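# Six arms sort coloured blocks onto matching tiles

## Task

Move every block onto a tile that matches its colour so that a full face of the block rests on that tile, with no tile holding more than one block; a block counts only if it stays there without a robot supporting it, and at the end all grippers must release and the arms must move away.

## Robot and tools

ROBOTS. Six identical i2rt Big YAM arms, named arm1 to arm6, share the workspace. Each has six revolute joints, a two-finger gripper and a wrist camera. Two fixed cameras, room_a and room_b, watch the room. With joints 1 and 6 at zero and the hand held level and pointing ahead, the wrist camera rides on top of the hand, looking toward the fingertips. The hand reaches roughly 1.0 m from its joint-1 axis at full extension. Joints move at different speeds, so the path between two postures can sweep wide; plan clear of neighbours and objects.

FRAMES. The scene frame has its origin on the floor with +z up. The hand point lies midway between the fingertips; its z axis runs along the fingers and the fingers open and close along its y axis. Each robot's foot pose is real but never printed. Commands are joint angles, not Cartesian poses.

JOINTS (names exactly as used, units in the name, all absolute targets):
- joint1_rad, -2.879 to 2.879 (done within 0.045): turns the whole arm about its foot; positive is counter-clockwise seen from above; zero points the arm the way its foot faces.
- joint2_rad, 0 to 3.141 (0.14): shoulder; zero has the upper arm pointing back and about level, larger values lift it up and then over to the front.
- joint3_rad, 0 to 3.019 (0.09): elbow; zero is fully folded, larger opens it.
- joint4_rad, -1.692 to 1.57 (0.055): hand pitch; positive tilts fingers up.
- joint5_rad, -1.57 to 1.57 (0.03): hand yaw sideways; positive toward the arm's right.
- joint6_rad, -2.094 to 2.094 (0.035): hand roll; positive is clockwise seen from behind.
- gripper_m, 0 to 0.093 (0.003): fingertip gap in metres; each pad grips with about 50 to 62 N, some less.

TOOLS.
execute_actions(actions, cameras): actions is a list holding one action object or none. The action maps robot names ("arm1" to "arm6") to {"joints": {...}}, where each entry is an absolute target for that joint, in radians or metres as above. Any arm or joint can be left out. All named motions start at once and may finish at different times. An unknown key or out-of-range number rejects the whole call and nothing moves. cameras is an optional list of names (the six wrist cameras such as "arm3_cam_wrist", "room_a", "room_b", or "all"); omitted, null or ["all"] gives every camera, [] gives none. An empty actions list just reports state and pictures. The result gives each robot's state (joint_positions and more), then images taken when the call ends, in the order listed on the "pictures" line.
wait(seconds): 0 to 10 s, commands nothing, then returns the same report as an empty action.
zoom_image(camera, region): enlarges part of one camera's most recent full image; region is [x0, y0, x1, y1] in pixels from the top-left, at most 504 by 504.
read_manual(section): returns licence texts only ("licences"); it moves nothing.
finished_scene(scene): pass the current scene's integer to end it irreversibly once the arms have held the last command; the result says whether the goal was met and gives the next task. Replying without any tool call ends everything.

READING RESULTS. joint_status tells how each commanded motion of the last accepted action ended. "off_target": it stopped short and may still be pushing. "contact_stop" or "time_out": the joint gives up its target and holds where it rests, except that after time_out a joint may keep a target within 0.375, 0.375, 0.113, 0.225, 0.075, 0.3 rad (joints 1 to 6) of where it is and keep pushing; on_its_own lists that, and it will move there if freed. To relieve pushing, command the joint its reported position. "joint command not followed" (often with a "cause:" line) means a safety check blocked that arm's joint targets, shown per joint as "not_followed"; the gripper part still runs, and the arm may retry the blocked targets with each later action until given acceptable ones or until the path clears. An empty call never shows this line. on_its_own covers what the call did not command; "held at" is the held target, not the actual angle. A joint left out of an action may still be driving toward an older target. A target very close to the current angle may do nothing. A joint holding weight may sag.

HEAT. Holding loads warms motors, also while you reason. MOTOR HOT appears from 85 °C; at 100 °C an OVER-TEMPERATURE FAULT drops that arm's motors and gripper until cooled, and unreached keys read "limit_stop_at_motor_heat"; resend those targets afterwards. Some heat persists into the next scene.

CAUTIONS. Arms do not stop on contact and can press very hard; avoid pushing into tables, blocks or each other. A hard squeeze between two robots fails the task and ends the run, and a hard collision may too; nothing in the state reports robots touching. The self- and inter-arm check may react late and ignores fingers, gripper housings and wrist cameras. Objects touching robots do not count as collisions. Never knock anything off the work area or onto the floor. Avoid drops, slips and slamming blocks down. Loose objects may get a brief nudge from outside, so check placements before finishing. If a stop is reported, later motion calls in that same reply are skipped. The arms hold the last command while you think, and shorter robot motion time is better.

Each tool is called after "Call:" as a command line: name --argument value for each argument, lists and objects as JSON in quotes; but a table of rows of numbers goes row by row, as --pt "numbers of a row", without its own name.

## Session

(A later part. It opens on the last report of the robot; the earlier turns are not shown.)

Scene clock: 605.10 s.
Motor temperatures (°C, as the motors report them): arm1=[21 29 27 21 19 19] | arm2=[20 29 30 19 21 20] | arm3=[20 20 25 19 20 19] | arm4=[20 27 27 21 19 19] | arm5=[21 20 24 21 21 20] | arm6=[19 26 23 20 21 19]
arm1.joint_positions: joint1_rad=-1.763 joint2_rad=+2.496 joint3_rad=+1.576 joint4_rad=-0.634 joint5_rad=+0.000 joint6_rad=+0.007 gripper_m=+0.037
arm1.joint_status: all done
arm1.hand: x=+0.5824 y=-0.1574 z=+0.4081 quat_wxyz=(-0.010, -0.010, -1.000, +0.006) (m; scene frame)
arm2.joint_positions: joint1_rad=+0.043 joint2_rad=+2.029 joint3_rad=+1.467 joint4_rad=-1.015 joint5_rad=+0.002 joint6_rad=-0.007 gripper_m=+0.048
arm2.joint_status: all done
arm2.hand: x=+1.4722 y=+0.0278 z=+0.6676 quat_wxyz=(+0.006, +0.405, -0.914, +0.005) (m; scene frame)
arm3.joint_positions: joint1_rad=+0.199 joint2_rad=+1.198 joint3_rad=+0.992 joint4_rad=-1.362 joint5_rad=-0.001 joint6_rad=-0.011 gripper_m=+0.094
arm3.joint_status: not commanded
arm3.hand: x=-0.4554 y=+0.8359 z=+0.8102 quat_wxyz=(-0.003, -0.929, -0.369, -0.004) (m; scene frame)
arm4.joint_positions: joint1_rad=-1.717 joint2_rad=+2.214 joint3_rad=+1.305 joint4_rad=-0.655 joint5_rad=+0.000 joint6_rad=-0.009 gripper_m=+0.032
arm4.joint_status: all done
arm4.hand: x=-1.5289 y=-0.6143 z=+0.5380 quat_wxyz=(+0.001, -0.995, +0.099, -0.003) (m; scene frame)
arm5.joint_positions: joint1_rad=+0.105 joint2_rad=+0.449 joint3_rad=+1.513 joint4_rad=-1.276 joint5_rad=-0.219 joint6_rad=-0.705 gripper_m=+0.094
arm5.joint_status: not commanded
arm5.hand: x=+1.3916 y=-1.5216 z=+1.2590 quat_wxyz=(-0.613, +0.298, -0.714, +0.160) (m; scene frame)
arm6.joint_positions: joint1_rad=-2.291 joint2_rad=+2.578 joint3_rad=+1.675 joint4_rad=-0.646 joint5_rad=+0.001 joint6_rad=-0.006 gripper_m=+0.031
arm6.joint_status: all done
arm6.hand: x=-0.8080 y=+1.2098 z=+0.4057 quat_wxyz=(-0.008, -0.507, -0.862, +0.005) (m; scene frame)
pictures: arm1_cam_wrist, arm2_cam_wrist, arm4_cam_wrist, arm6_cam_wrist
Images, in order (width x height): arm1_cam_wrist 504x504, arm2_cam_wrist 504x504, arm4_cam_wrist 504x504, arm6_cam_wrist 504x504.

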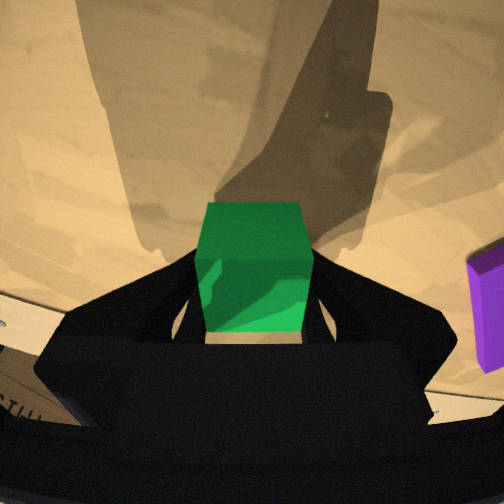

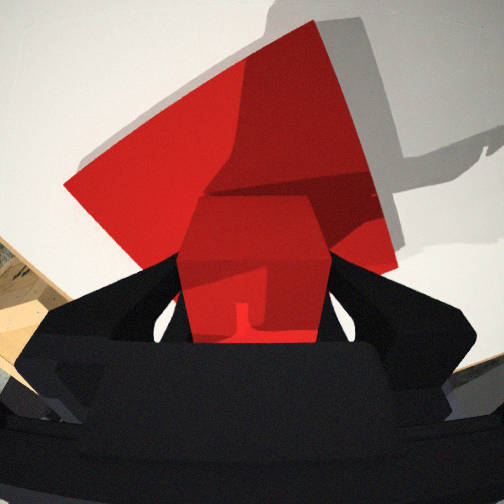

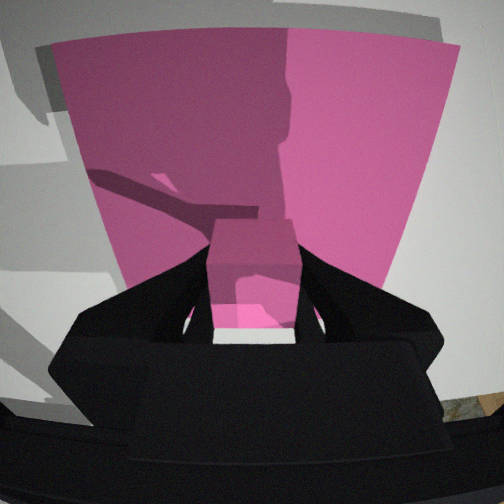

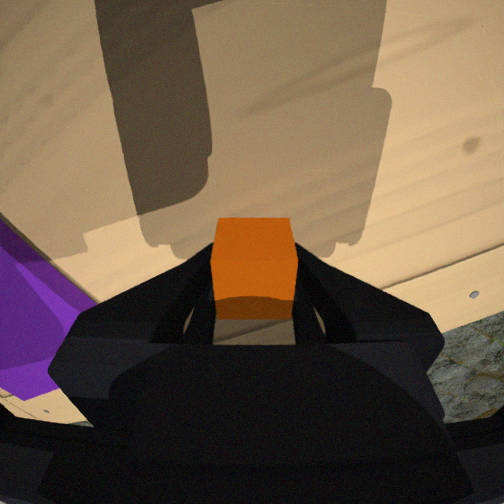

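Call:
execute_actions --actions '[{"arm1":{"joints":{"joint2_rad":2.5,"gripper_m":0.093}},"arm2":{"joints":{"joint2_rad":2.03,"gripper_m":0.093}},"arm4":{"joints":{"joint2_rad":2.257,"joint4_rad":-0.62}},"arm6":{"joints":{"joint2_rad":2.582,"gripper_m":0.093}}}]' --cameras '["arm1_cam_wrist","arm2_cam_wrist","arm4_cam_wrist","arm6_cam_wrist"]'

Scene clock: 614.57 s.
Motor temperatures (°C, as the motors report them): arm1=[21 28 27 21 19 19] | arm2=[20 29 30 19 21 20] | arm3=[20 20 25 19 20 19] | arm4=[20 27 27 21 19 19] | arm5=[21 20 24 21 21 20] | arm6=[19 26 23 20 21 19]
arm1.joint_positions: joint1_rad=-1.763 joint2_rad=+2.495 joint3_rad=+1.576 joint4_rad=-0.633 joint5_rad=+0.000 joint6_rad=+0.007 gripper_m=+0.093
arm1.joint_status: all done
arm1.hand: x=+0.5827 y=-0.1574 z=+0.4085 quat_wxyz=(-0.011, -0.010, -1.000, +0.006) (m; scene frame)
arm2.joint_positions: joint1_rad=+0.043 joint2_rad=+2.029 joint3_rad=+1.467 joint4_rad=-1.015 joint5_rad=+0.002 joint6_rad=-0.007 gripper_m=+0.093
arm2.joint_status: all done
arm2.hand: x=+1.4722 y=+0.0278 z=+0.6676 quat_wxyz=(+0.006, +0.405, -0.914, +0.005) (m; scene frame)
arm3.joint_positions: joint1_rad=+0.199 joint2_rad=+1.198 joint3_rad=+0.992 joint4_rad=-1.362 joint5_rad=-0.001 joint6_rad=-0.011 gripper_m=+0.094
arm3.joint_status: not commanded
arm3.hand: x=-0.4554 y=+0.8359 z=+0.8102 quat_wxyz=(-0.003, -0.929, -0.369, -0.004) (m; scene frame)
arm4.joint_positions: joint1_rad=-1.717 joint2_rad=+2.235 joint3_rad=+1.305 joint4_rad=-0.636 joint5_rad=+0.000 joint6_rad=-0.009 gripper_m=+0.032
arm4.joint_status: all done
arm4.hand: x=-1.5273 y=-0.6146 z=+0.5272 quat_wxyz=(+0.001, -0.995, +0.099, -0.004) (m; scene frame)
arm5.joint_positions: joint1_rad=+0.105 joint2_rad=+0.449 joint3_rad=+1.513 joint4_rad=-1.276 joint5_rad=-0.219 joint6_rad=-0.705 gripper_m=+0.094
arm5.joint_status: not commanded
arm5.hand: x=+1.3916 y=-1.5216 z=+1.2590 quat_wxyz=(-0.613, +0.298, -0.714, +0.160) (m; scene frame)
arm6.joint_positions: joint1_rad=-2.291 joint2_rad=+2.578 joint3_rad=+1.675 joint4_rad=-0.646 joint5_rad=+0.001 joint6_rad=-0.006 gripper_m=+0.093
arm6.joint_status: all done
arm6.hand: x=-0.8080 y=+1.2098 z=+0.4057 quat_wxyz=(-0.008, -0.507, -0.862, +0.005) (m; scene frame)
pictures: arm1_cam_wrist, arm2_cam_wrist, arm4_cam_wrist, arm6_cam_wrist
Images, in order (width x height): arm1_cam_wrist 504x504, arm2_cam_wrist 504x504, arm4_cam_wrist 504x504, arm6_cam_wrist 504x504.

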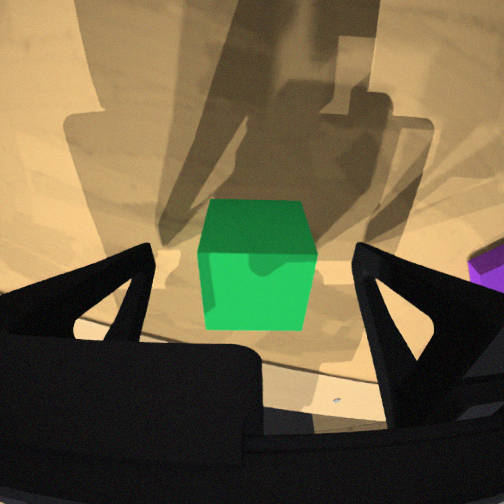

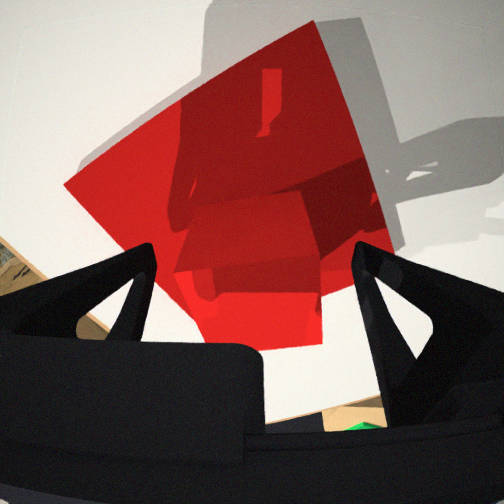

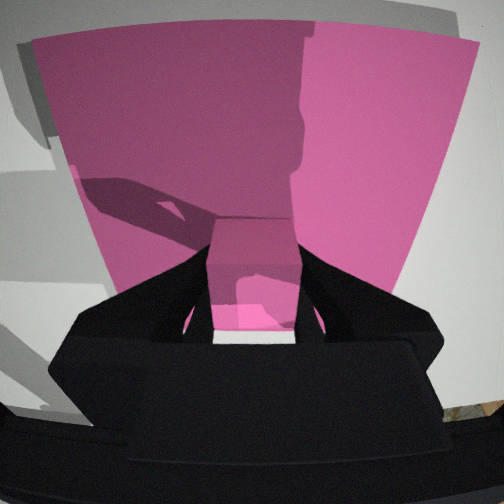

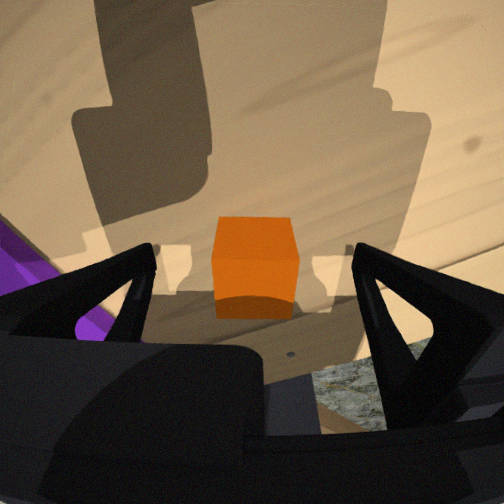

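Call:
execute_actions --actions '[{"arm1":{"joints":{"joint2_rad":2.31,"joint3_rad":1.535,"joint4_rad":-0.765}},"arm2":{"joints":{"joint2_rad":1.86,"joint4_rad":-1.165}},"arm3":{"joints":{"joint1_rad":-0.81,"joint6_rad":-0.76}},"arm4":{"joints":{"joint2_rad":2.24,"gripper_m":0.093}},"arm6":{"joints":{"joint2_rad":2.2,"joint4_rad":-1.0}}}]' --cameras '["arm1_cam_wrist","arm2_cam_wrist","arm4_cam_wrist","arm6_cam_wrist"]'

Scene clock: 648.87 s.
Motor temperatures (°C, as the motors report them): arm1=[21 29 27 21 19 19] | arm2=[20 29 31 19 21 20] | arm3=[20 20 25 19 20 19] | arm4=[20 27 27 21 19 19] | arm5=[21 20 24 21 21 20] | arm6=[19 27 23 20 21 19]
arm1.joint_positions: joint1_rad=-1.763 joint2_rad=+2.294 joint3_rad=+1.525 joint4_rad=-0.756 joint5_rad=+0.000 joint6_rad=+0.007 gripper_m=+0.093
arm1.joint_status: all done
arm1.hand: x=+0.5905 y=-0.1563 z=+0.5120 quat_wxyz=(-0.025, -0.010, -1.000, +0.006) (m; scene frame)
arm2.joint_positions: joint1_rad=+0.043 joint2_rad=+1.860 joint3_rad=+1.482 joint4_rad=-1.153 joint5_rad=+0.002 joint6_rad=-0.007 gripper_m=+0.093
arm2.joint_status: all done
arm2.hand: x=+1.4643 y=+0.0198 z=+0.7645 quat_wxyz=(-0.015, +0.405, -0.914, -0.004) (m; scene frame)
arm3.joint_positions: joint1_rad=-0.808 joint2_rad=+1.198 joint3_rad=+0.992 joint4_rad=-1.362 joint5_rad=-0.001 joint6_rad=-0.747 gripper_m=+0.094
arm3.joint_status: all done
arm3.hand: x=-0.5296 y=+1.1374 z=+0.8094 quat_wxyz=(-0.001, -0.971, -0.241, -0.004) (m; scene frame)
arm4.joint_positions: joint1_rad=-1.717 joint2_rad=+2.235 joint3_rad=+1.305 joint4_rad=-0.636 joint5_rad=+0.000 joint6_rad=-0.009 gripper_m=+0.093
arm4.joint_status: all done
arm4.hand: x=-1.5273 y=-0.6146 z=+0.5272 quat_wxyz=(+0.001, -0.995, +0.099, -0.004) (m; scene frame)
arm5.joint_positions: joint1_rad=+0.105 joint2_rad=+0.449 joint3_rad=+1.513 joint4_rad=-1.276 joint5_rad=-0.219 joint6_rad=-0.705 gripper_m=+0.094
arm5.joint_status: not commanded
arm5.hand: x=+1.3916 y=-1.5216 z=+1.2590 quat_wxyz=(-0.613, +0.298, -0.714, +0.160) (m; scene frame)
arm6.joint_positions: joint1_rad=-2.291 joint2_rad=+2.185 joint3_rad=+1.685 joint4_rad=-0.985 joint5_rad=+0.001 joint6_rad=-0.006 gripper_m=+0.093
arm6.joint_status: all done
arm6.hand: x=-0.7927 y=+1.1817 z=+0.6480 quat_wxyz=(-0.035, -0.506, -0.861, +0.021) (m; scene frame)
pictures: arm1_cam_wrist, arm2_cam_wrist, arm4_cam_wrist, arm6_cam_wrist
Images, in order (width x height): arm1_cam_wrist 504x504, arm2_cam_wrist 504x504, arm4_cam_wrist 504x504, arm6_cam_wrist 504x504.

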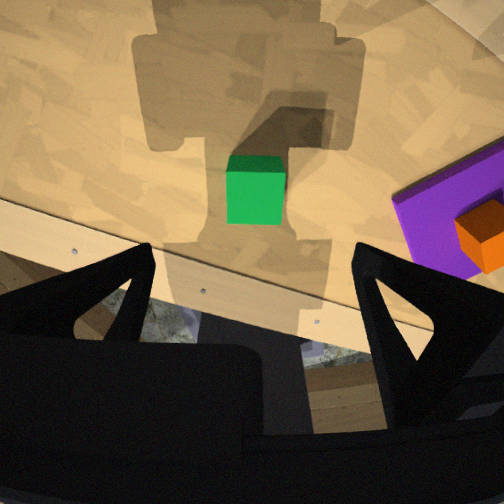

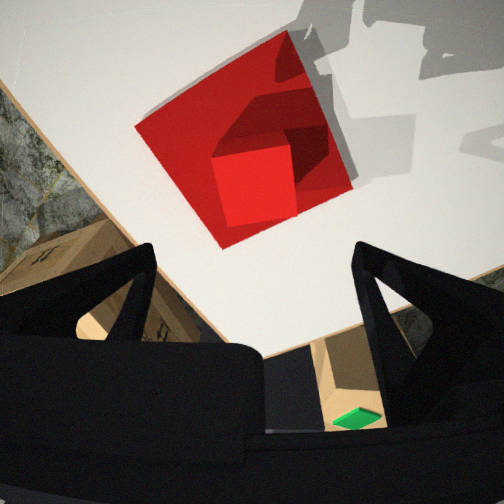

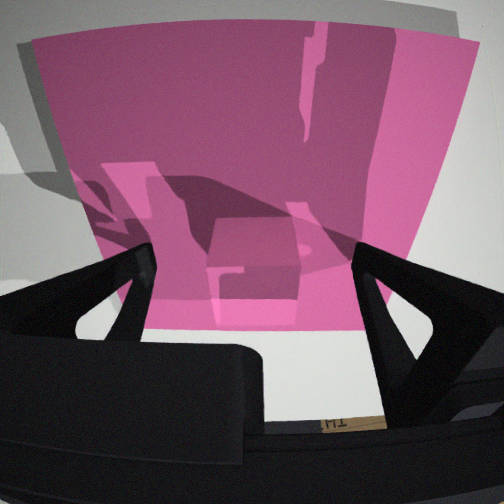

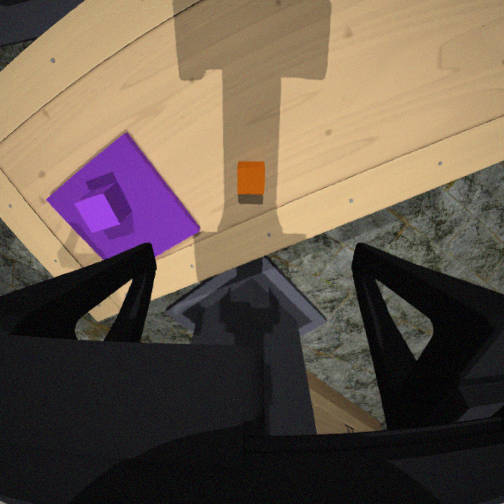

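Call:
execute_actions --actions '[{"arm1":{"joints":{"joint1_rad":-2.105}},"arm2":{"joints":{"joint1_rad":1.935,"joint6_rad":-0.40}},"arm3":{"joints":{"joint2_rad":1.67,"joint3_rad":1.11,"joint4_rad":-1.0}},"arm4":{"joints":{"joint2_rad":1.6,"joint3_rad":1.3,"joint4_rad":-1.25}},"arm6":{"joints":{"joint1_rad":-2.8,"joint2_rad":1.2,"joint3_rad":1.0,"joint4_rad":-1.37}}}]' --cameras '["arm1_cam_wrist","arm2_cam_wrist","arm3_cam_wrist","arm4_cam_wrist"]'

Scene clock: 686.10 s.
Motor temperatures (°C, as the motors report them): arm1=[21 29 28 21 19 19] | arm2=[20 29 32 19 21 20] | arm3=[20 20 26 19 20 19] | arm4=[20 27 27 21 19 19] | arm5=[21 20 25 21 21 20] | arm6=[19 26 24 20 21 19]
arm1.joint_positions: joint1_rad=-2.096 joint2_rad=+2.294 joint3_rad=+1.525 joint4_rad=-0.756 joint5_rad=+0.001 joint6_rad=+0.006 gripper_m=+0.093
arm1.joint_status: all done
arm1.hand: x=+0.5540 y=-0.3553 z=+0.5142 quat_wxyz=(-0.025, -0.176, -0.984, +0.010) (m; scene frame)
arm2.joint_positions: joint1_rad=+1.943 joint2_rad=+1.860 joint3_rad=+1.482 joint4_rad=-1.153 joint5_rad=+0.000 joint6_rad=-0.392 gripper_m=+0.093
arm2.joint_status: all done
arm2.hand: x=+0.5724 y=-0.1648 z=+0.7698 quat_wxyz=(-0.003, +1.000, -0.012, -0.020) (m; scene frame)
arm3.joint_positions: joint1_rad=-0.808 joint2_rad=+1.691 joint3_rad=+1.088 joint4_rad=-1.008 joint5_rad=-0.001 joint6_rad=-0.748 gripper_m=+0.094
arm3.joint_status: all done
arm3.hand: x=-0.6418 y=+1.1678 z=+0.6604 quat_wxyz=(-0.011, -0.970, -0.241, -0.022) (m; scene frame)
arm4.joint_positions: joint1_rad=-1.717 joint2_rad=+1.587 joint3_rad=+1.304 joint4_rad=-1.235 joint5_rad=+0.000 joint6_rad=-0.009 gripper_m=+0.093
arm4.joint_status: all done
arm4.hand: x=-1.4704 y=-0.6272 z=+0.8491 quat_wxyz=(+0.003, -0.995, +0.099, +0.020) (m; scene frame)
arm5.joint_positions: joint1_rad=+0.105 joint2_rad=+0.449 joint3_rad=+1.513 joint4_rad=-1.276 joint5_rad=-0.219 joint6_rad=-0.705 gripper_m=+0.094
arm5.joint_status: not commanded
arm5.hand: x=+1.3916 y=-1.5216 z=+1.2590 quat_wxyz=(-0.613, +0.298, -0.714, +0.160) (m; scene frame)
arm6.joint_positions: joint1_rad=-2.803 joint2_rad=+1.203 joint3_rad=+0.999 joint4_rad=-1.358 joint5_rad=+0.002 joint6_rad=-0.004 gripper_m=+0.093
arm6.joint_status: all done
arm6.hand: x=-1.1096 y=+1.4271 z=+0.8618 quat_wxyz=(-0.001, -0.709, -0.705, +0.003) (m; scene frame)
pictures: arm1_cam_wrist, arm2_cam_wrist, arm3_cam_wrist, arm4_cam_wrist
Images, in order (width x height): arm1_cam_wrist 504x504, arm2_cam_wrist 504x504, arm3_cam_wrist 504x504, arm4_cam_wrist 504x504.

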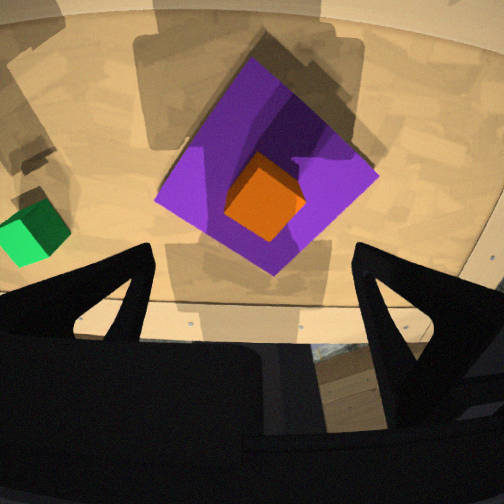

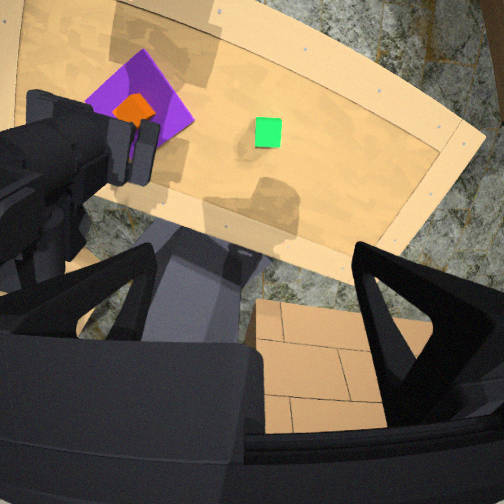

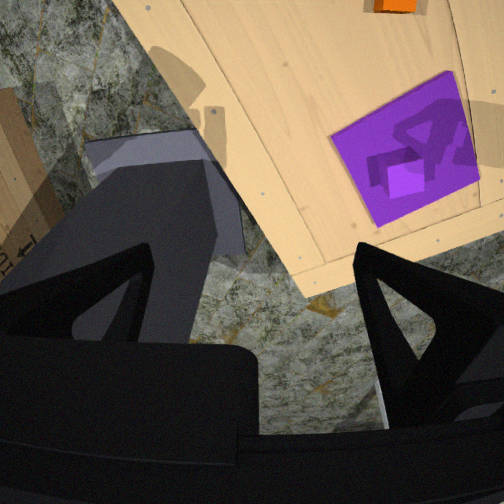

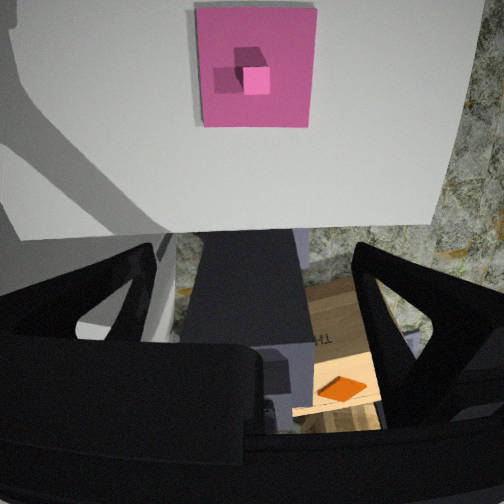

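Call:
zoom_image --camera "arm1_cam_wrist" --region '[202, 130, 328, 256]'

Call:
zoom_image --camera "arm2_cam_wrist" --region '[220, 90, 304, 174]'

Region (202, 130, 328, 256) of arm1_cam_wrist's 504x504 image, scaled by 4.000, with more detail than that image has.

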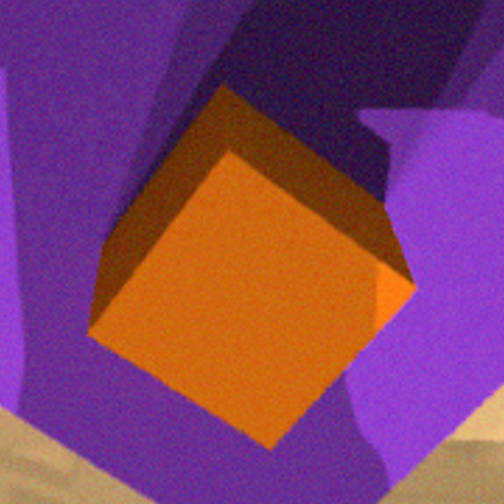

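Region (220, 90, 304, 174) of arm2_cam_wrist's 504x504 image, scaled by 6.000, with more detail than that image has.

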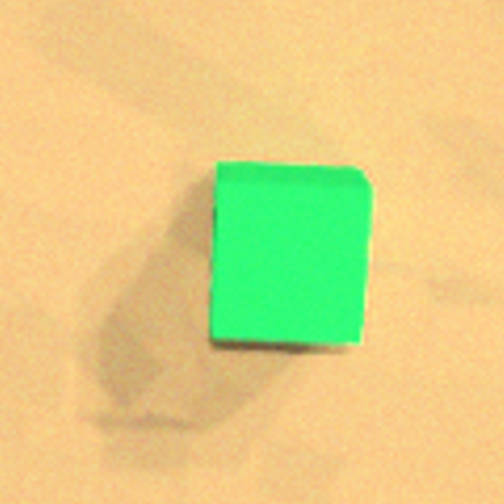

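Call:
execute_actions --actions '[{"arm1":{"joints":{"joint1_rad":-2.12,"joint2_rad":2.465,"joint3_rad":1.597,"joint4_rad":-0.665,"joint6_rad":0.64}},"arm2":{"joints":{"joint1_rad":1.89,"joint2_rad":2.28,"joint3_rad":1.375,"joint4_rad":-0.635,"joint6_rad":-0.445}},"arm3":{"joints":{"joint2_rad":2.29,"joint3_rad":1.595,"joint4_rad":-0.84}}}]' --cameras '["arm1_cam_wrist","arm2_cam_wrist","arm3_cam_wrist"]'

Scene clock: 730.20 s.
Motor temperatures (°C, as the motors report them): arm1=[21 29 28 21 19 19] | arm2=[20 29 32 19 21 20] | arm3=[20 21 26 19 20 19] | arm4=[20 26 29 21 19 19] | arm5=[21 20 25 21 21 20] | arm6=[19 25 25 20 21 19]
arm1.joint_positions: joint1_rad=-2.114 joint2_rad=+2.474 joint3_rad=+1.580 joint4_rad=-0.672 joint5_rad=+0.001 joint6_rad=+0.631 gripper_m=+0.093
arm1.joint_status: all done
arm1.hand: x=+0.5433 y=-0.3639 z=+0.4238 quat_wxyz=(-0.006, -0.478, -0.879, +0.004) (m; scene frame)
arm2.joint_positions: joint1_rad=+1.892 joint2_rad=+2.309 joint3_rad=+1.355 joint4_rad=-0.649 joint5_rad=+0.000 joint6_rad=-0.436 gripper_m=+0.093
arm2.joint_status: all done
arm2.hand: x=+0.6012 y=-0.1505 z=+0.4896 quat_wxyz=(+0.012, +1.000, -0.015, +0.013) (m; scene frame)
arm3.joint_positions: joint1_rad=-0.808 joint2_rad=+2.317 joint3_rad=+1.561 joint4_rad=-0.841 joint5_rad=-0.001 joint6_rad=-0.749 gripper_m=+0.094
arm3.joint_status: all done
arm3.hand: x=-0.7954 y=+1.2092 z=+0.4771 quat_wxyz=(-0.008, -0.970, -0.241, -0.016) (m; scene frame)
arm4.joint_positions: joint1_rad=-1.717 joint2_rad=+1.587 joint3_rad=+1.304 joint4_rad=-1.235 joint5_rad=+0.000 joint6_rad=-0.009 gripper_m=+0.093
arm4.joint_status: not commanded
arm4.hand: x=-1.4704 y=-0.6272 z=+0.8491 quat_wxyz=(+0.003, -0.995, +0.099, +0.020) (m; scene frame)
arm5.joint_positions: joint1_rad=+0.105 joint2_rad=+0.449 joint3_rad=+1.513 joint4_rad=-1.276 joint5_rad=-0.219 joint6_rad=-0.705 gripper_m=+0.094
arm5.joint_status: not commanded
arm5.hand: x=+1.3916 y=-1.5216 z=+1.2590 quat_wxyz=(-0.613, +0.298, -0.714, +0.160) (m; scene frame)
arm6.joint_positions: joint1_rad=-2.803 joint2_rad=+1.203 joint3_rad=+0.999 joint4_rad=-1.358 joint5_rad=+0.002 joint6_rad=-0.004 gripper_m=+0.093
arm6.joint_status: not commanded
arm6.hand: x=-1.1096 y=+1.4271 z=+0.8618 quat_wxyz=(-0.001, -0.709, -0.705, +0.003) (m; scene frame)
pictures: arm1_cam_wrist, arm2_cam_wrist, arm3_cam_wrist
Images, in order (width x height): arm1_cam_wrist 504x504, arm2_cam_wrist 504x504, arm3_cam_wrist 504x504.

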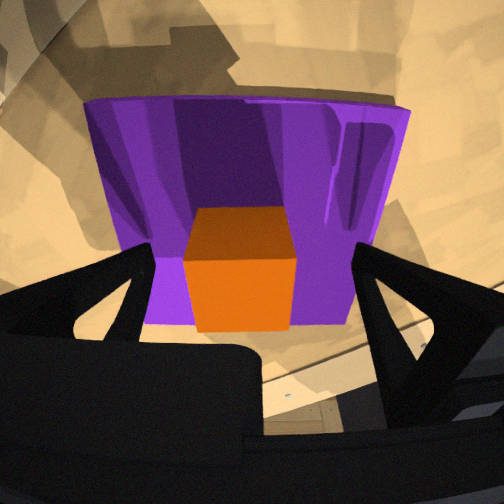

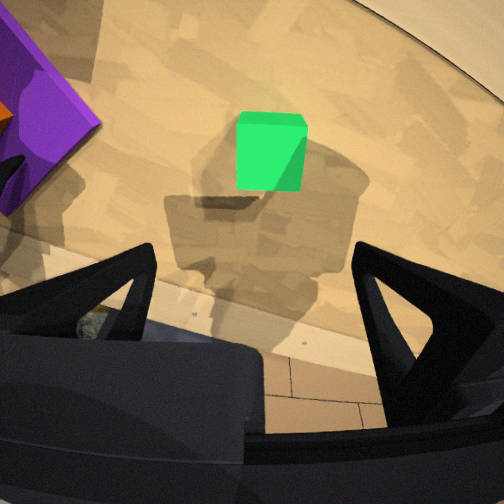

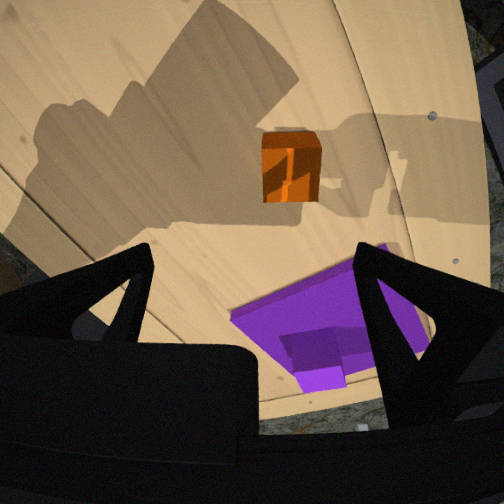

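Call:
execute_actions --actions '[{"arm1":{"joints":{"gripper_m":0.02}},"arm2":{"joints":{"joint2_rad":2.48,"joint3_rad":1.515,"joint4_rad":-0.535}},"arm3":{"joints":{"joint1_rad":-0.822,"joint2_rad":2.46,"joint3_rad":1.705,"joint4_rad":-0.745}}}]' --cameras '["arm1_cam_wrist","arm2_cam_wrist","arm3_cam_wrist"]'

Scene clock: 756.27 s.
Motor temperatures (°C, as the motors report them): arm1=[21 30 28 21 19 19] | arm2=[20 30 29 19 21 20] | arm3=[20 23 26 19 20 19] | arm4=[20 25 29 21 19 19] | arm5=[21 20 25 21 21 20] | arm6=[19 24 25 20 21 19]
arm1.joint_positions: joint1_rad=-2.114 joint2_rad=+2.474 joint3_rad=+1.580 joint4_rad=-0.672 joint5_rad=+0.001 joint6_rad=+0.632 gripper_m=+0.037
arm1.joint_status: gripper_m off_target (ended at +0.037, target +0.020)
arm1.hand: x=+0.5434 y=-0.3639 z=+0.4238 quat_wxyz=(-0.006, -0.478, -0.878, +0.004) (m; scene frame)
arm2.joint_positions: joint1_rad=+1.892 joint2_rad=+2.479 joint3_rad=+1.500 joint4_rad=-0.542 joint5_rad=+0.000 joint6_rad=-0.436 gripper_m=+0.093
arm2.joint_status: all done
arm2.hand: x=+0.5587 y=-0.1298 z=+0.4290 quat_wxyz=(-0.006, +1.000, -0.015, -0.024) (m; scene frame)
arm3.joint_positions: joint1_rad=-0.813 joint2_rad=+2.477 joint3_rad=+1.690 joint4_rad=-0.748 joint5_rad=-0.001 joint6_rad=-0.749 gripper_m=+0.094
arm3.joint_status: all done
arm3.hand: x=-0.8325 y=+1.2226 z=+0.4168 quat_wxyz=(+0.007, -0.971, -0.239, +0.011) (m; scene frame)
arm4.joint_positions: joint1_rad=-1.717 joint2_rad=+1.587 joint3_rad=+1.304 joint4_rad=-1.235 joint5_rad=+0.000 joint6_rad=-0.009 gripper_m=+0.093
arm4.joint_status: not commanded
arm4.hand: x=-1.4704 y=-0.6272 z=+0.8491 quat_wxyz=(+0.003, -0.995, +0.099, +0.020) (m; scene frame)
arm5.joint_positions: joint1_rad=+0.105 joint2_rad=+0.449 joint3_rad=+1.513 joint4_rad=-1.276 joint5_rad=-0.219 joint6_rad=-0.705 gripper_m=+0.094
arm5.joint_status: not commanded
arm5.hand: x=+1.3916 y=-1.5216 z=+1.2590 quat_wxyz=(-0.613, +0.298, -0.714, +0.160) (m; scene frame)
arm6.joint_positions: joint1_rad=-2.803 joint2_rad=+1.203 joint3_rad=+0.999 joint4_rad=-1.358 joint5_rad=+0.002 joint6_rad=-0.004 gripper_m=+0.093
arm6.joint_status: not commanded
arm6.hand: x=-1.1096 y=+1.4271 z=+0.8618 quat_wxyz=(-0.001, -0.709, -0.705, +0.003) (m; scene frame)
pictures: arm1_cam_wrist, arm2_cam_wrist, arm3_cam_wrist
Images, in order (width x height): arm1_cam_wrist 504x504, arm2_cam_wrist 504x504, arm3_cam_wrist 504x504.

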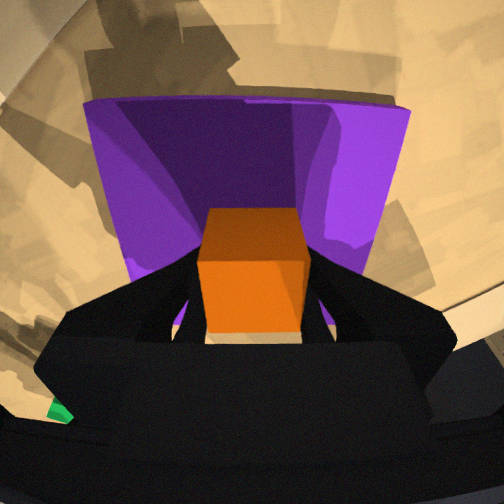

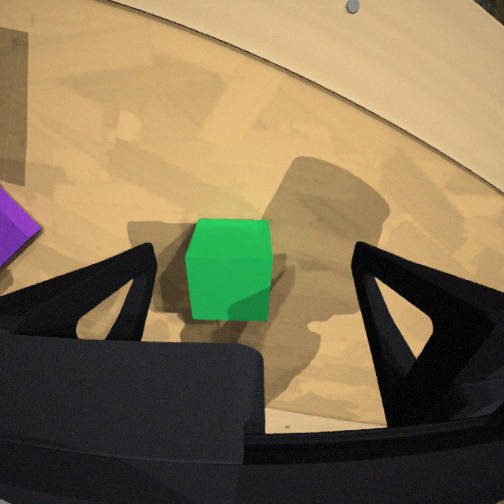

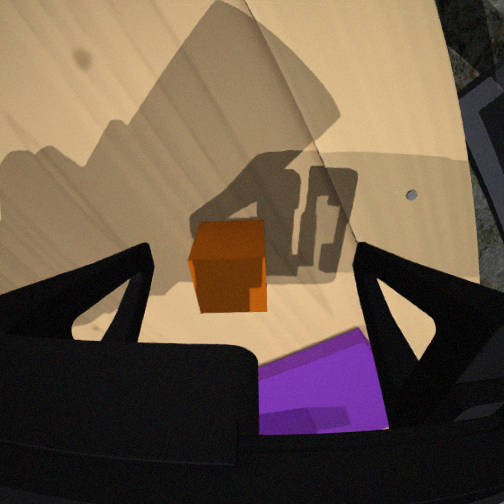

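Call:
execute_actions --actions '[{"arm1":{"joints":{"joint2_rad":1.0,"joint3_rad":0.75,"joint4_rad":-1.32}},"arm2":{"joints":{"joint2_rad":2.525,"joint4_rad":-0.575}},"arm3":{"joints":{"joint2_rad":2.51,"joint4_rad":-0.775}}}]' --cameras '["arm2_cam_wrist","arm3_cam_wrist"]'

Scene clock: 770.70 s.
Motor temperatures (°C, as the motors report them): arm1=[21 30 28 21 19 19] | arm2=[20 30 29 19 21 20] | arm3=[20 24 25 19 20 19] | arm4=[20 25 29 21 19 19] | arm5=[21 20 25 21 21 20] | arm6=[19 24 25 20 21 19]
arm1.joint_positions: joint1_rad=-2.114 joint2_rad=+0.995 joint3_rad=+0.755 joint4_rad=-1.313 joint5_rad=+0.001 joint6_rad=+0.632 gripper_m=+0.037
arm1.joint_status: all done
arm1.hand: x=+0.2118 y=-0.2333 z=+0.8021 quat_wxyz=(-0.012, -0.478, -0.878, +0.004) (m; scene frame)
arm2.joint_positions: joint1_rad=+1.892 joint2_rad=+2.509 joint3_rad=+1.500 joint4_rad=-0.563 joint5_rad=+0.000 joint6_rad=-0.436 gripper_m=+0.093
arm2.joint_status: all done
arm2.hand: x=+0.5737 y=-0.1375 z=+0.4123 quat_wxyz=(+0.005, +1.000, -0.015, -0.001) (m; scene frame)
arm3.joint_positions: joint1_rad=-0.813 joint2_rad=+2.506 joint3_rad=+1.690 joint4_rad=-0.768 joint5_rad=+0.000 joint6_rad=-0.751 gripper_m=+0.094
arm3.joint_status: all done
arm3.hand: x=-0.8176 y=+1.2187 z=+0.3989 quat_wxyz=(-0.005, -0.971, -0.240, -0.011) (m; scene frame)
arm4.joint_positions: joint1_rad=-1.717 joint2_rad=+1.587 joint3_rad=+1.304 joint4_rad=-1.235 joint5_rad=+0.000 joint6_rad=-0.009 gripper_m=+0.093
arm4.joint_status: not commanded
arm4.hand: x=-1.4704 y=-0.6272 z=+0.8491 quat_wxyz=(+0.003, -0.995, +0.099, +0.020) (m; scene frame)
arm5.joint_positions: joint1_rad=+0.105 joint2_rad=+0.449 joint3_rad=+1.513 joint4_rad=-1.276 joint5_rad=-0.219 joint6_rad=-0.705 gripper_m=+0.094
arm5.joint_status: not commanded
arm5.hand: x=+1.3916 y=-1.5216 z=+1.2590 quat_wxyz=(-0.613, +0.298, -0.714, +0.160) (m; scene frame)
arm6.joint_positions: joint1_rad=-2.803 joint2_rad=+1.203 joint3_rad=+0.999 joint4_rad=-1.358 joint5_rad=+0.002 joint6_rad=-0.004 gripper_m=+0.093
arm6.joint_status: not commanded
arm6.hand: x=-1.1096 y=+1.4271 z=+0.8618 quat_wxyz=(-0.001, -0.709, -0.705, +0.003) (m; scene frame)
pictures: arm2_cam_wrist, arm3_cam_wrist
Images, in order (width x height): arm2_cam_wrist 504x504, arm3_cam_wrist 504x504.

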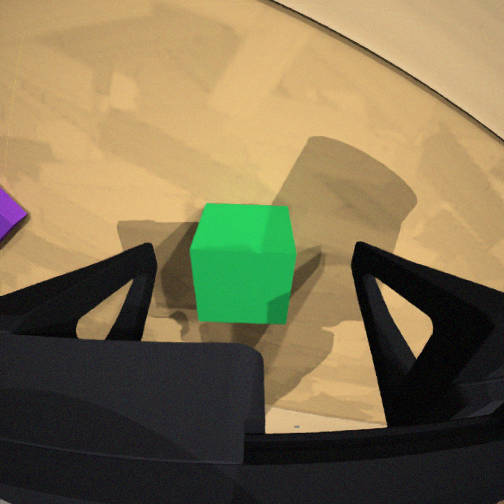

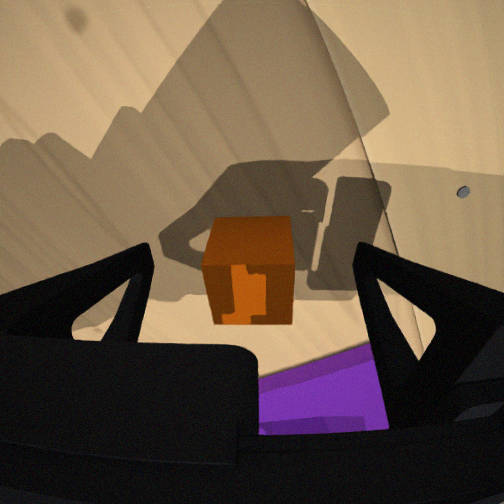

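Call:
execute_actions --actions '[{"arm1":{"joints":{"joint1_rad":1.92,"joint2_rad":2.015,"joint3_rad":1.375,"joint4_rad":-0.90,"joint6_rad":0.0}},"arm2":{"joints":{"gripper_m":0.02}},"arm3":{"joints":{"gripper_m":0.015}}}]' --cameras '["arm1_cam_wrist","arm2_cam_wrist","arm3_cam_wrist"]'

Scene clock: 788.27 s.
Motor temperatures (°C, as the motors report them): arm1=[21 28 29 21 19 19] | arm2=[20 30 28 19 21 20] | arm3=[20 24 25 19 20 19] | arm4=[20 25 29 21 19 19] | arm5=[21 20 25 21 21 20] | arm6=[19 24 25 20 21 19]
arm1.joint_positions: joint1_rad=+1.928 joint2_rad=+2.027 joint3_rad=+1.362 joint4_rad=-0.890 joint5_rad=+0.000 joint6_rad=+0.006 gripper_m=+0.037
arm1.joint_status: all done
arm1.hand: x=-0.4957 y=-0.4291 z=+0.6130 quat_wxyz=(+0.008, +0.965, +0.262, -0.008) (m; scene frame)
arm2.joint_positions: joint1_rad=+1.892 joint2_rad=+2.509 joint3_rad=+1.500 joint4_rad=-0.564 joint5_rad=+0.001 joint6_rad=-0.437 gripper_m=+0.038
arm2.joint_status: gripper_m off_target (ended at +0.038, target +0.020)
arm2.hand: x=+0.5738 y=-0.1375 z=+0.4123 quat_wxyz=(+0.005, +1.000, -0.015, -0.001) (m; scene frame)
arm3.joint_positions: joint1_rad=-0.813 joint2_rad=+2.506 joint3_rad=+1.690 joint4_rad=-0.768 joint5_rad=+0.000 joint6_rad=-0.751 gripper_m=+0.032
arm3.joint_status: gripper_m off_target (ended at +0.032, target +0.015)
arm3.hand: x=-0.8176 y=+1.2187 z=+0.3989 quat_wxyz=(-0.005, -0.971, -0.240, -0.011) (m; scene frame)
arm4.joint_positions: joint1_rad=-1.717 joint2_rad=+1.587 joint3_rad=+1.304 joint4_rad=-1.235 joint5_rad=+0.000 joint6_rad=-0.009 gripper_m=+0.093
arm4.joint_status: not commanded
arm4.hand: x=-1.4704 y=-0.6272 z=+0.8491 quat_wxyz=(+0.003, -0.995, +0.099, +0.020) (m; scene frame)
arm5.joint_positions: joint1_rad=+0.105 joint2_rad=+0.449 joint3_rad=+1.513 joint4_rad=-1.276 joint5_rad=-0.219 joint6_rad=-0.705 gripper_m=+0.094
arm5.joint_status: not commanded
arm5.hand: x=+1.3916 y=-1.5216 z=+1.2590 quat_wxyz=(-0.613, +0.298, -0.714, +0.160) (m; scene frame)
arm6.joint_positions: joint1_rad=-2.803 joint2_rad=+1.203 joint3_rad=+0.999 joint4_rad=-1.358 joint5_rad=+0.002 joint6_rad=-0.004 gripper_m=+0.093
arm6.joint_status: not commanded
arm6.hand: x=-1.1096 y=+1.4271 z=+0.8618 quat_wxyz=(-0.001, -0.709, -0.705, +0.003) (m; scene frame)
pictures: arm1_cam_wrist, arm2_cam_wrist, arm3_cam_wrist
Images, in order (width x height): arm1_cam_wrist 504x504, arm2_cam_wrist 504x504, arm3_cam_wrist 504x504.

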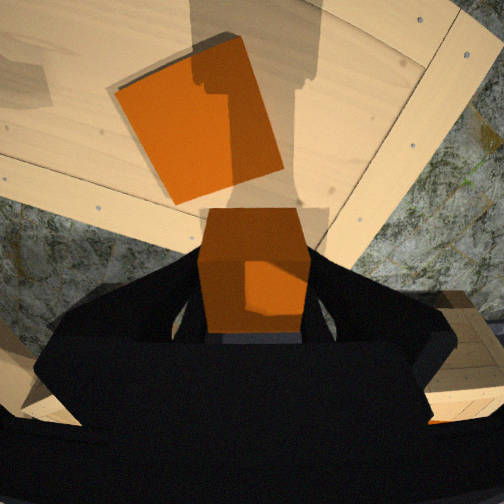

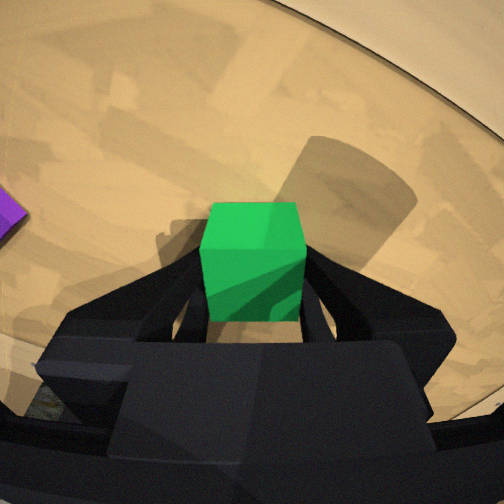

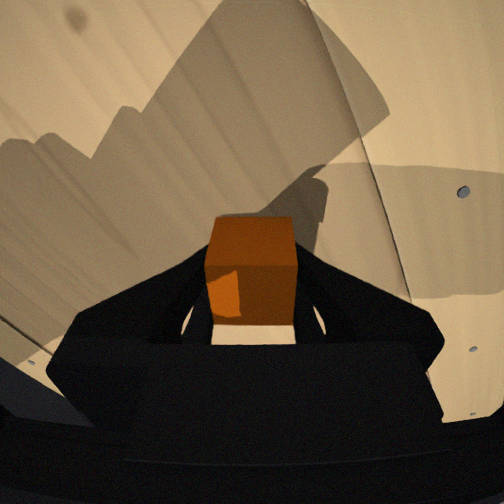

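Call:
execute_actions --actions '[{"arm1":{"joints":{"joint1_rad":2.025,"joint2_rad":2.31,"joint3_rad":1.43,"joint4_rad":-0.66,"joint6_rad":-0.24}},"arm2":{"joints":{"joint1_rad":-2.365,"joint2_rad":1.6,"joint3_rad":1.5,"joint4_rad":-1.45,"joint6_rad":0.0}},"arm3":{"joints":{"joint1_rad":1.388,"joint2_rad":2.27,"joint3_rad":1.54,"joint4_rad":-0.825,"joint6_rad":0.0}}}]' --cameras '["arm1_cam_wrist","arm2_cam_wrist","arm3_cam_wrist"]'

Scene clock: 820.10 s.
Motor temperatures (°C, as the motors report them): arm1=[21 29 28 21 19 19] | arm2=[20 30 28 19 21 20] | arm3=[20 24 24 19 20 19] | arm4=[20 25 29 21 19 19] | arm5=[21 20 25 21 21 20] | arm6=[19 24 25 20 21 19]
arm1.joint_positions: joint1_rad=+2.032 joint2_rad=+2.318 joint3_rad=+1.415 joint4_rad=-0.669 joint5_rad=+0.000 joint6_rad=-0.232 gripper_m=+0.037
arm1.joint_status: all done
arm1.hand: x=-0.4724 y=-0.4854 z=+0.4713 quat_wxyz=(+0.005, +0.907, +0.422, -0.001) (m; scene frame)
arm2.joint_positions: joint1_rad=-2.369 joint2_rad=+1.612 joint3_rad=+1.504 joint4_rad=-1.437 joint5_rad=+0.001 joint6_rad=-0.007 gripper_m=+0.038
arm2.joint_status: all done
arm2.hand: x=+1.0769 y=-0.8811 z=+0.9063 quat_wxyz=(-0.011, -0.710, -0.704, +0.014) (m; scene frame)
arm3.joint_positions: joint1_rad=+1.392 joint2_rad=+2.263 joint3_rad=+1.536 joint4_rad=-0.817 joint5_rad=+0.000 joint6_rad=-0.012 gripper_m=+0.032
arm3.joint_status: all done
arm3.hand: x=+0.0026 y=+0.4871 z=+0.5097 quat_wxyz=(-0.015, -0.561, -0.828, +0.005) (m; scene frame)
arm4.joint_positions: joint1_rad=-1.717 joint2_rad=+1.587 joint3_rad=+1.304 joint4_rad=-1.235 joint5_rad=+0.000 joint6_rad=-0.009 gripper_m=+0.093
arm4.joint_status: not commanded
arm4.hand: x=-1.4704 y=-0.6272 z=+0.8491 quat_wxyz=(+0.003, -0.995, +0.099, +0.020) (m; scene frame)
arm5.joint_positions: joint1_rad=+0.105 joint2_rad=+0.449 joint3_rad=+1.513 joint4_rad=-1.276 joint5_rad=-0.219 joint6_rad=-0.705 gripper_m=+0.094
arm5.joint_status: not commanded
arm5.hand: x=+1.3916 y=-1.5216 z=+1.2590 quat_wxyz=(-0.613, +0.298, -0.714, +0.160) (m; scene frame)
arm6.joint_positions: joint1_rad=-2.803 joint2_rad=+1.203 joint3_rad=+0.999 joint4_rad=-1.358 joint5_rad=+0.002 joint6_rad=-0.004 gripper_m=+0.093
arm6.joint_status: not commanded
arm6.hand: x=-1.1096 y=+1.4271 z=+0.8618 quat_wxyz=(-0.001, -0.709, -0.705, +0.003) (m; scene frame)
pictures: arm1_cam_wrist, arm2_cam_wrist, arm3_cam_wrist
Images, in order (width x height): arm1_cam_wrist 504x504, arm2_cam_wrist 504x504, arm3_cam_wrist 504x504.

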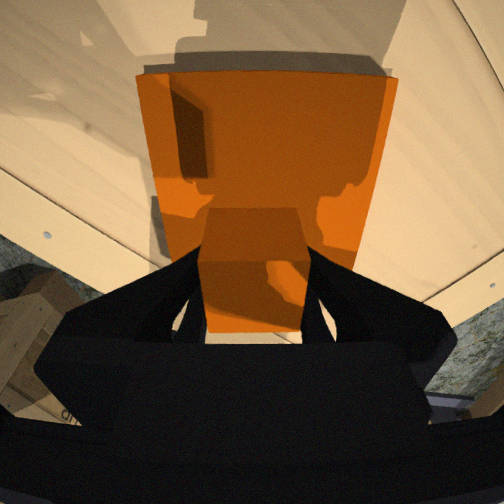

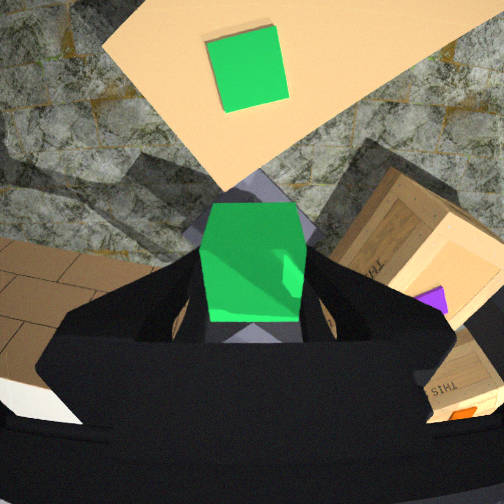

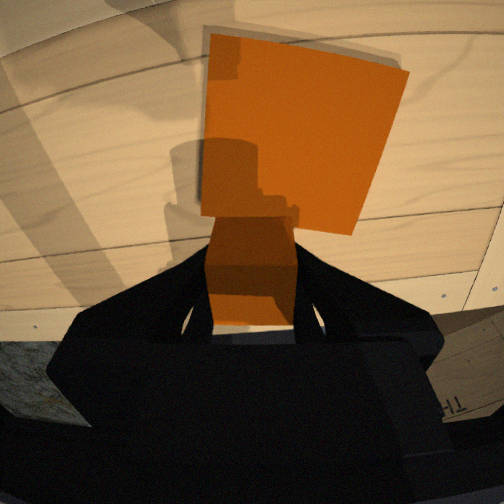

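Call:
execute_actions --actions '[{"arm1":{"joints":{"joint2_rad":2.405,"joint3_rad":1.455,"joint4_rad":-0.595}},"arm2":{"joints":{"joint1_rad":-2.35,"joint2_rad":2.445,"joint3_rad":1.53,"joint4_rad":-0.61,"joint6_rad":-0.2}},"arm3":{"joints":{"joint1_rad":1.34,"joint2_rad":2.44,"joint3_rad":1.688,"joint4_rad":-0.783}}}]' --cameras '["arm1_cam_wrist","arm2_cam_wrist","arm3_cam_wrist"]'

Scene clock: 847.73 s.
Motor temperatures (°C, as the motors report them): arm1=[21 30 28 21 19 19] | arm2=[20 29 29 19 21 20] | arm3=[20 24 24 19 20 19] | arm4=[20 25 30 21 19 19] | arm5=[21 20 25 21 21 20] | arm6=[19 24 25 20 21 19]
arm1.joint_positions: joint1_rad=+2.032 joint2_rad=+2.408 joint3_rad=+1.433 joint4_rad=-0.602 joint5_rad=+0.000 joint6_rad=-0.232 gripper_m=+0.037
arm1.joint_status: all done
arm1.hand: x=-0.4689 y=-0.4835 z=+0.4261 quat_wxyz=(+0.005, +0.907, +0.422, +0.002) (m; scene frame)
arm2.joint_positions: joint1_rad=-2.362 joint2_rad=+2.463 joint3_rad=+1.505 joint4_rad=-0.624 joint5_rad=+0.001 joint6_rad=-0.191 gripper_m=+0.038
arm2.joint_status: all done
arm2.hand: x=+1.0776 y=-0.9707 z=+0.4450 quat_wxyz=(+0.002, -0.640, -0.769, +0.001) (m; scene frame)
arm3.joint_positions: joint1_rad=+1.335 joint2_rad=+2.461 joint3_rad=+1.657 joint4_rad=-0.786 joint5_rad=+0.000 joint6_rad=-0.011 gripper_m=+0.032
arm3.joint_status: all done
arm3.hand: x=-0.0257 y=+0.4643 z=+0.4257 quat_wxyz=(+0.004, -0.584, -0.811, -0.009) (m; scene frame)
arm4.joint_positions: joint1_rad=-1.717 joint2_rad=+1.587 joint3_rad=+1.304 joint4_rad=-1.235 joint5_rad=+0.000 joint6_rad=-0.009 gripper_m=+0.093
arm4.joint_status: not commanded
arm4.hand: x=-1.4704 y=-0.6272 z=+0.8491 quat_wxyz=(+0.003, -0.995, +0.099, +0.020) (m; scene frame)
arm5.joint_positions: joint1_rad=+0.105 joint2_rad=+0.449 joint3_rad=+1.513 joint4_rad=-1.276 joint5_rad=-0.219 joint6_rad=-0.705 gripper_m=+0.094
arm5.joint_status: not commanded
arm5.hand: x=+1.3916 y=-1.5216 z=+1.2590 quat_wxyz=(-0.613, +0.298, -0.714, +0.160) (m; scene frame)
arm6.joint_positions: joint1_rad=-2.803 joint2_rad=+1.203 joint3_rad=+0.999 joint4_rad=-1.358 joint5_rad=+0.002 joint6_rad=-0.004 gripper_m=+0.093
arm6.joint_status: not commanded
arm6.hand: x=-1.1096 y=+1.4271 z=+0.8618 quat_wxyz=(-0.001, -0.709, -0.705, +0.003) (m; scene frame)
pictures: arm1_cam_wrist, arm2_cam_wrist, arm3_cam_wrist
Images, in order (width x height): arm1_cam_wrist 504x504, arm2_cam_wrist 504x504, arm3_cam_wrist 504x504.

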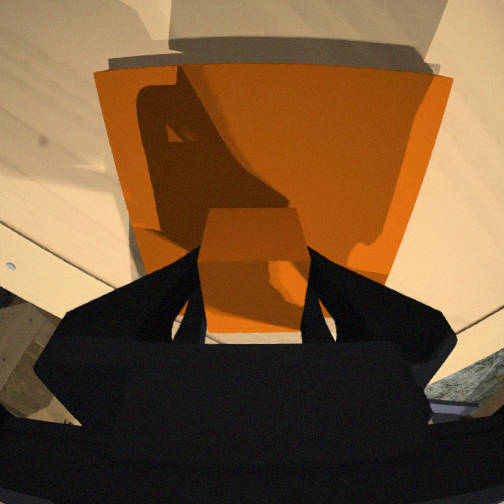

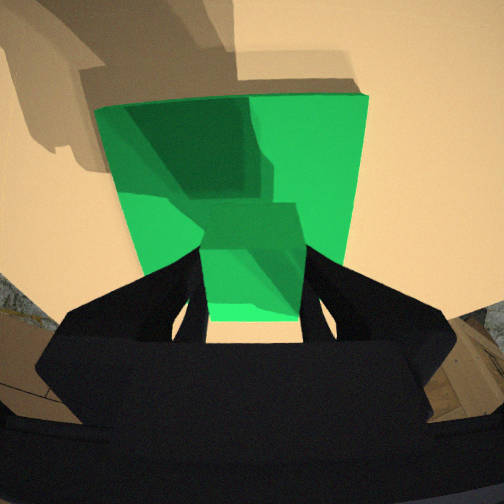

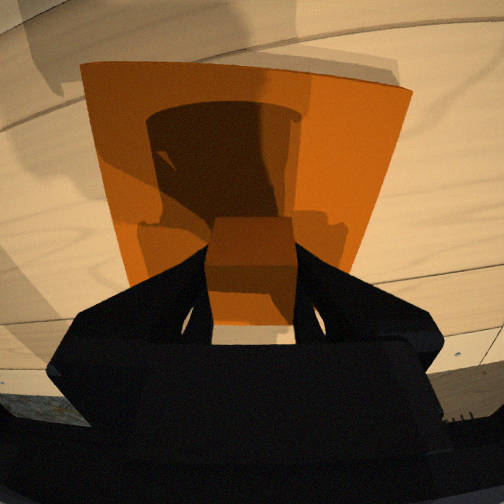

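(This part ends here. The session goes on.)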